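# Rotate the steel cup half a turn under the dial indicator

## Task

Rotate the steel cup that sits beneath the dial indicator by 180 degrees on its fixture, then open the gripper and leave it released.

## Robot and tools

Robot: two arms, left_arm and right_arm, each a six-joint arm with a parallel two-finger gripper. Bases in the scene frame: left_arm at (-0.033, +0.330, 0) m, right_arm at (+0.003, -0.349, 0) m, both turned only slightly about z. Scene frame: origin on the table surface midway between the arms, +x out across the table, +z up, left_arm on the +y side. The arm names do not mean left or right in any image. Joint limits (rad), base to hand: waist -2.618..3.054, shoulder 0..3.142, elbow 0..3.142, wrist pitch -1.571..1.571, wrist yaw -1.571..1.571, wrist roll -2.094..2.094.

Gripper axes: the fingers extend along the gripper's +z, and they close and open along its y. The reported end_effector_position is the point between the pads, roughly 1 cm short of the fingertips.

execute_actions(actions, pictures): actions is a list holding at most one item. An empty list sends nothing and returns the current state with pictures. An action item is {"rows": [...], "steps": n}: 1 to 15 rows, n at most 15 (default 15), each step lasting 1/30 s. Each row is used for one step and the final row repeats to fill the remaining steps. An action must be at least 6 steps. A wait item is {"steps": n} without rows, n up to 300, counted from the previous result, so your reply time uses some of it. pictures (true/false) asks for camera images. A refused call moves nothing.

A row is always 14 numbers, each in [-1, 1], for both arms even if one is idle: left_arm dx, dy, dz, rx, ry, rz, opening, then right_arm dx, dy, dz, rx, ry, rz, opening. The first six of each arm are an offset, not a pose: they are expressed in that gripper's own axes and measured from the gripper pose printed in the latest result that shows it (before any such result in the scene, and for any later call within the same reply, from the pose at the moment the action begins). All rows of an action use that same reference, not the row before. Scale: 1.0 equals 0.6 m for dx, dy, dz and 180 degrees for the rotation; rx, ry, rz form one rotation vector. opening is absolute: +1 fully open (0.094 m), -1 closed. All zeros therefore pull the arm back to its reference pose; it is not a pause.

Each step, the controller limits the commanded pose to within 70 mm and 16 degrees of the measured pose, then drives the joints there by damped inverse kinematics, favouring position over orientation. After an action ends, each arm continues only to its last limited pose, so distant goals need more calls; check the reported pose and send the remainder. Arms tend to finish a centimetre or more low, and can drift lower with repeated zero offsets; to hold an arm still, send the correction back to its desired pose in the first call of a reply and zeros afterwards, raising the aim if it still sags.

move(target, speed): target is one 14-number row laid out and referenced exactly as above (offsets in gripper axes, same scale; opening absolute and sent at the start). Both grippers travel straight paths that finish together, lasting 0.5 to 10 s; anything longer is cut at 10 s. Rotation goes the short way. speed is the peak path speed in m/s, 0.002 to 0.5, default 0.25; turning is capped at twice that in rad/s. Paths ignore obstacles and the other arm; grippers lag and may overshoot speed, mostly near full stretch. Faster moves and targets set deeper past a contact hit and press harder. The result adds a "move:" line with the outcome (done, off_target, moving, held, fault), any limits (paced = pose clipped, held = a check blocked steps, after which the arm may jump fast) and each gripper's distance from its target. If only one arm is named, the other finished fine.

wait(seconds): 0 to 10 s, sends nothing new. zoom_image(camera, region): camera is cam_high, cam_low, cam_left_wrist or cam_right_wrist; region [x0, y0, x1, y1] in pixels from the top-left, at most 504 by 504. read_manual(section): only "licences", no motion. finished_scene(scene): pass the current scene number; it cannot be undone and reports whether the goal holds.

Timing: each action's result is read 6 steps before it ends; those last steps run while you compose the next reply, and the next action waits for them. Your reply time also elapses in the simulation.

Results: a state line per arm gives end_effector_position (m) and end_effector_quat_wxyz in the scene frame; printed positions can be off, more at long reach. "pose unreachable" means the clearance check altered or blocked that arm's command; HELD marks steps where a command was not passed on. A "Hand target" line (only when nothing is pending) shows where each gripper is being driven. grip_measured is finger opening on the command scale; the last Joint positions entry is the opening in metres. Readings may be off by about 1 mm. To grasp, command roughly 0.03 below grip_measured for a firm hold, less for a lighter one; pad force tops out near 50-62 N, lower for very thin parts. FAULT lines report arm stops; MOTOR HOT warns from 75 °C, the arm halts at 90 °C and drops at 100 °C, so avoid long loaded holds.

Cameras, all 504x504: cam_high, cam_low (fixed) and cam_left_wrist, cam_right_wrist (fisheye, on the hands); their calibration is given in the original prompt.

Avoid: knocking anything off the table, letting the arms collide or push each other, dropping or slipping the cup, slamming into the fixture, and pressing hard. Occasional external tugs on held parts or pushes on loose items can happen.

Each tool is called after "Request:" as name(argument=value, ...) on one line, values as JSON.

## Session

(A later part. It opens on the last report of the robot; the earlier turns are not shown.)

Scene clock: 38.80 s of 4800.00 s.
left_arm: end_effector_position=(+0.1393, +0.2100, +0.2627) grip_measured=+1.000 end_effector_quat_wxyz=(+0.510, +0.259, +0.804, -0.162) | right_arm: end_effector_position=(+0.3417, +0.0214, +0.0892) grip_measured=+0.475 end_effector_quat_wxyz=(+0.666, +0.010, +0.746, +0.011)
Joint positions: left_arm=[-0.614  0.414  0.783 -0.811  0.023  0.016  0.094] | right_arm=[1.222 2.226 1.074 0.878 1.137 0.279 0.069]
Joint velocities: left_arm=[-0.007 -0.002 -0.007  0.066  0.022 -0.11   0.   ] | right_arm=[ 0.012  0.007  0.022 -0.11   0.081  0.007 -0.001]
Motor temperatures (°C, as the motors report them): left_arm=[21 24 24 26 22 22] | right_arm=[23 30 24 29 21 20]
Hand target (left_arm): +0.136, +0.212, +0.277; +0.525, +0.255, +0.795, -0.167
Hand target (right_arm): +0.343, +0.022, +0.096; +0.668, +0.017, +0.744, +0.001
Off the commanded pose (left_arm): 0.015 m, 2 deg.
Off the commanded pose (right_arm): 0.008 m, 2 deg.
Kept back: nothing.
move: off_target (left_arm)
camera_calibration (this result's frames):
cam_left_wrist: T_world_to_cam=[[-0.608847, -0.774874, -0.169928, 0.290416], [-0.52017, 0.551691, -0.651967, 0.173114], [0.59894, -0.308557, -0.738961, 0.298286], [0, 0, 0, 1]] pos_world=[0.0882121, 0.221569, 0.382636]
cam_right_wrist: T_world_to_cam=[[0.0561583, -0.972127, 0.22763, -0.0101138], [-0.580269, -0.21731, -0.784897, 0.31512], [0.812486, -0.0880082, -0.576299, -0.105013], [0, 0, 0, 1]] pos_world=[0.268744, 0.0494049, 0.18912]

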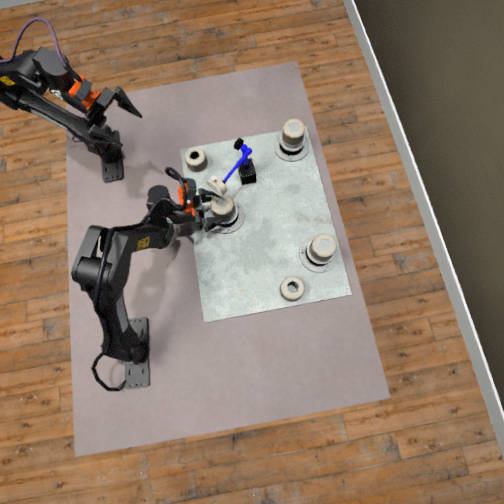

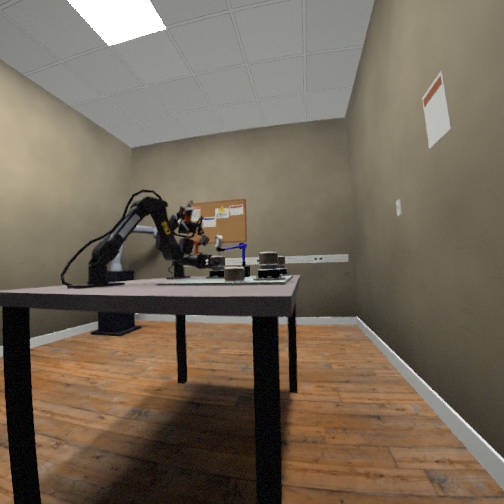

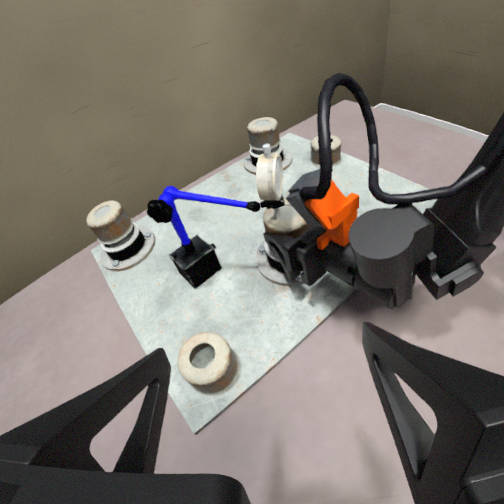

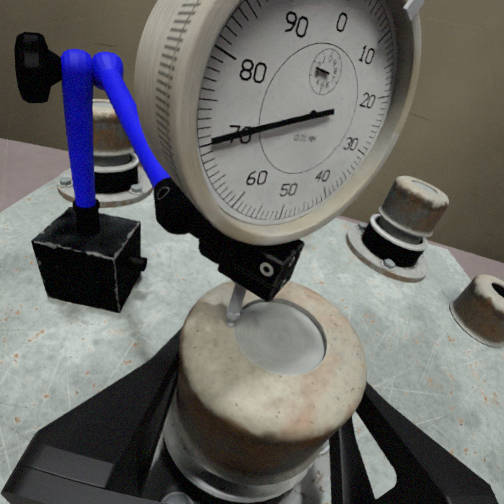

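Request:
zoom_image(camera="cam_right_wrist", region=[170, 280, 290, 400])

Region (170, 280, 290, 400) of cam_right_wrist's 504x504 image, scaled by 4.200, with more detail than that image has.

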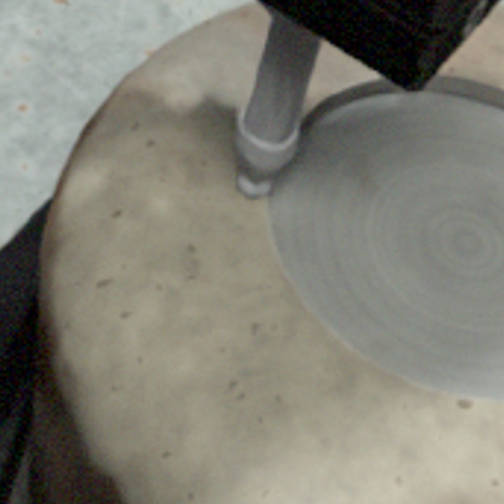

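Request:
execute_actions(actions=[{"rows": [[-0.0185,-0.002,-0.016,0,-0.012,0,1,-0.0115,0.0013,0.0009,0,0,0,1],[-0.0185,-0.002,-0.016,0,-0.012,0,1,-0.0115,0.0013,0.0009,0,0,0,1],[-0.0185,-0.002,-0.016,0,-0.012,0,1,-0.0115,0.0013,0.0,0,0,0,1],[-0.0185,-0.002,-0.016,0,-0.012,0,1,-0.0115,0.0013,-0.003,0,0,0,1],[-0.0185,-0.002,-0.016,0,-0.012,0,1,-0.0115,0.0013,-0.008,0,0,0,1],[-0.0185,-0.002,-0.016,0,-0.012,0,1,-0.0115,0.0013,-0.016,0,0,0,1],[-0.0185,-0.002,-0.016,0,-0.012,0,1,-0.0115,0.0013,-0.026,0,0,0,1],[-0.0185,-0.002,-0.016,0,-0.012,0,1,-0.0115,0.0013,-0.037,0,0,0,1],[-0.0185,-0.002,-0.016,0,-0.012,0,1,-0.0115,0.0013,-0.049,0,0,0,1],[-0.0185,-0.002,-0.016,0,-0.012,0,1,-0.0115,0.0013,-0.060,0,0,0,1],[-0.0185,-0.002,-0.016,0,-0.012,0,1,-0.0115,0.0013,-0.070,0,0,0,1],[-0.0185,-0.002,-0.016,0,-0.012,0,1,-0.0115,0.0013,-0.078,0,0,0,1],[-0.0185,-0.002,-0.016,0,-0.012,0,1,-0.0115,0.0013,-0.084,0,0,0,1],[-0.0185,-0.002,-0.016,0,-0.012,0,1,-0.0115,0.0013,-0.088,0,0,0,1],[-0.0185,-0.002,-0.016,0,-0.012,0,1,-0.0115,0.0013,-0.09,0,0,0,1]], "steps": 15}])

Request:
execute_actions(actions=[{"steps": 18}], pictures=true)

Scene clock: 45.67 s of 4800.00 s.
left_arm: end_effector_position=(+0.1387, +0.2091, +0.2627) grip_measured=+1.000 end_effector_quat_wxyz=(+0.510, +0.261, +0.803, -0.163) | right_arm: end_effector_position=(+0.3343, +0.0197, +0.0860) grip_measured=+1.000 end_effector_quat_wxyz=(+0.663, +0.002, +0.749, +0.003)
Joint positions: left_arm=[-0.624  0.414  0.783 -0.811  0.018  0.014  0.094] | right_arm=[1.237 2.217 1.058 0.854 1.152 0.287 0.094]
Joint velocities: left_arm=[-0.002 -0.017  0.007 -0.007  0.007 -0.037  0.   ] | right_arm=[ 0.276 -0.173 -0.305 -0.125  0.242  0.051  0.   ]
Motor temperatures (°C, as the motors report them): left_arm=[21 24 25 27 22 22] | right_arm=[23 30 24 29 21 20]
Steps of this call (steps 1 to 90: nothing new was sent; then 3.57 s passed at rest; steps 91 to 99: the first 9 steps of this action). Readings (end_effector_position):
91: left_arm (+0.1393, +0.2100, +0.2627) | right_arm (+0.3416, +0.0214, +0.0891)
92: left_arm (+0.1391, +0.2097, +0.2627) | right_arm (+0.3416, +0.0214, +0.0888)
94: left_arm (+0.1387, +0.2091, +0.2627) | right_arm (+0.3415, +0.0213, +0.0882)
98: left_arm (+0.1387, +0.2091, +0.2627) | right_arm (+0.3383, +0.0202, +0.0866)
99: the state above

Scene clock: 46.27 s of 4800.00 s.
left_arm: end_effector_position=(+0.1388, +0.2093, +0.2627) grip_measured=+1.000 end_effector_quat_wxyz=(+0.510, +0.261, +0.804, -0.162) | right_arm: end_effector_position=(+0.2886, +0.0272, +0.0914) grip_measured=+1.000 end_effector_quat_wxyz=(+0.664, -0.009, +0.748, +0.010)
Joint positions: left_arm=[-0.624  0.414  0.783 -0.811  0.016  0.014  0.094] | right_arm=[1.349 2.163 1.007 0.789 1.235 0.351 0.094]
Joint velocities: left_arm=[-0.002 -0.002 -0.007  0.007 -0.022 -0.066  0.   ] | right_arm=[-0.017 -0.027 -0.012  0.007  0.022  0.007  0.   ]
Motor temperatures (°C, as the motors report them): left_arm=[21 24 25 27 22 22] | right_arm=[23 30 24 29 21 20]
Hand target (left_arm): +0.135, +0.211, +0.277; +0.525, +0.256, +0.794, -0.167
Hand target (right_arm): +0.290, +0.022, +0.102; +0.668, +0.008, +0.744, +0.012
Off the commanded pose (left_arm): 0.015 m, 2 deg.
Off the commanded pose (right_arm): 0.012 m, 2 deg.
Kept back: nothing.
Steps of this call (steps 1 to 6: the last 6 steps of your previous action; steps 7 to 18: nothing new was sent). Readings (end_effector_position):
1: left_arm (+0.1387, +0.2091, +0.2627) | right_arm (+0.3290, +0.0197, +0.0855)
2: left_arm (+0.1387, +0.2092, +0.2627) | right_arm (+0.3227, +0.0203, +0.0854)
4: left_arm (+0.1388, +0.2092, +0.2627) | right_arm (+0.3086, +0.0237, +0.0861)
8: left_arm (+0.1388, +0.2092, +0.2627) | right_arm (+0.2898, +0.0300, +0.0901)
18: the state above
camera_calibration (this result's frames):
cam_left_wrist: T_world_to_cam=[[-0.610989, -0.772888, -0.17128, 0.289797], [-0.518062, 0.553969, -0.651713, 0.17241], [0.598585, -0.309456, -0.738873, 0.298566], [0, 0, 0, 1]] pos_world=[0.0876648, 0.220864, 0.3826]
cam_right_wrist: T_world_to_cam=[[0.0822526, -0.963924, 0.253151, -0.0121067], [-0.577511, -0.253117, -0.776153, 0.286657], [0.812229, -0.0823568, -0.577496, -0.0601046], [0, 0, 0, 1]] pos_world=[0.215362, 0.0559378, 0.190845]

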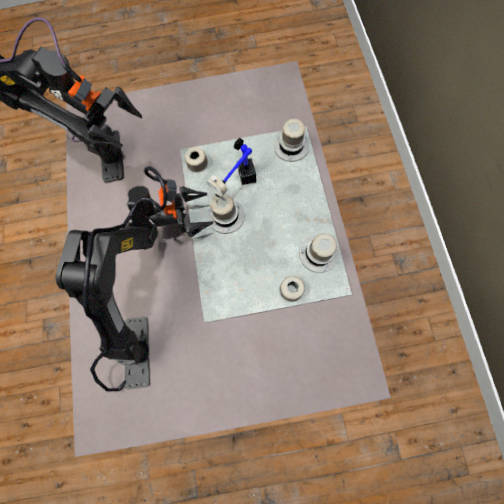

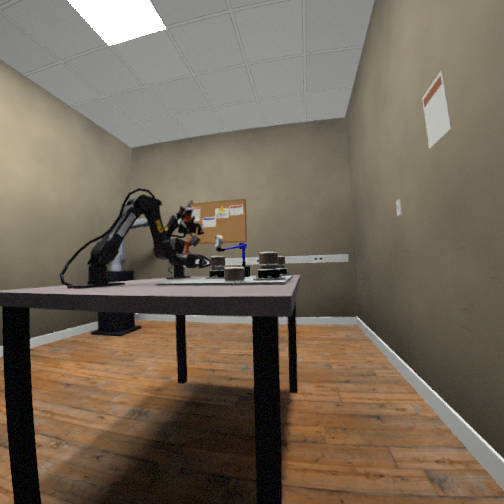

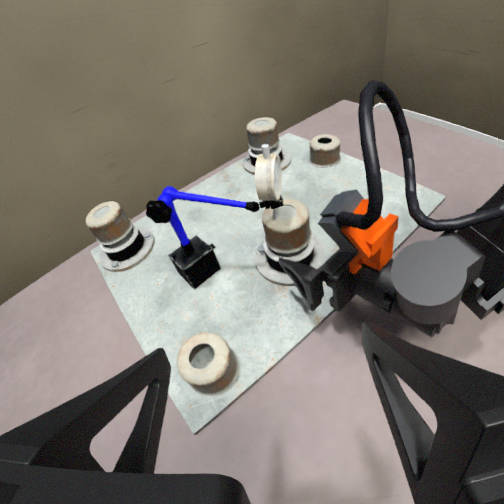

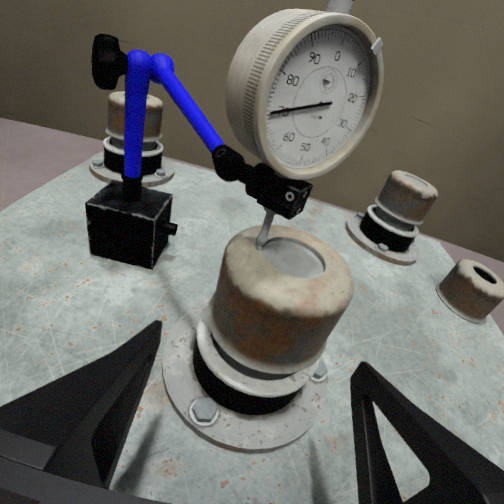

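The gripper is open and clear of the cup, which is still seated on its fixture after a measured turn of about 180°. I'm ending the scene now.

Request:
finished_scene(scene=2)

The scene is finished: the task was done.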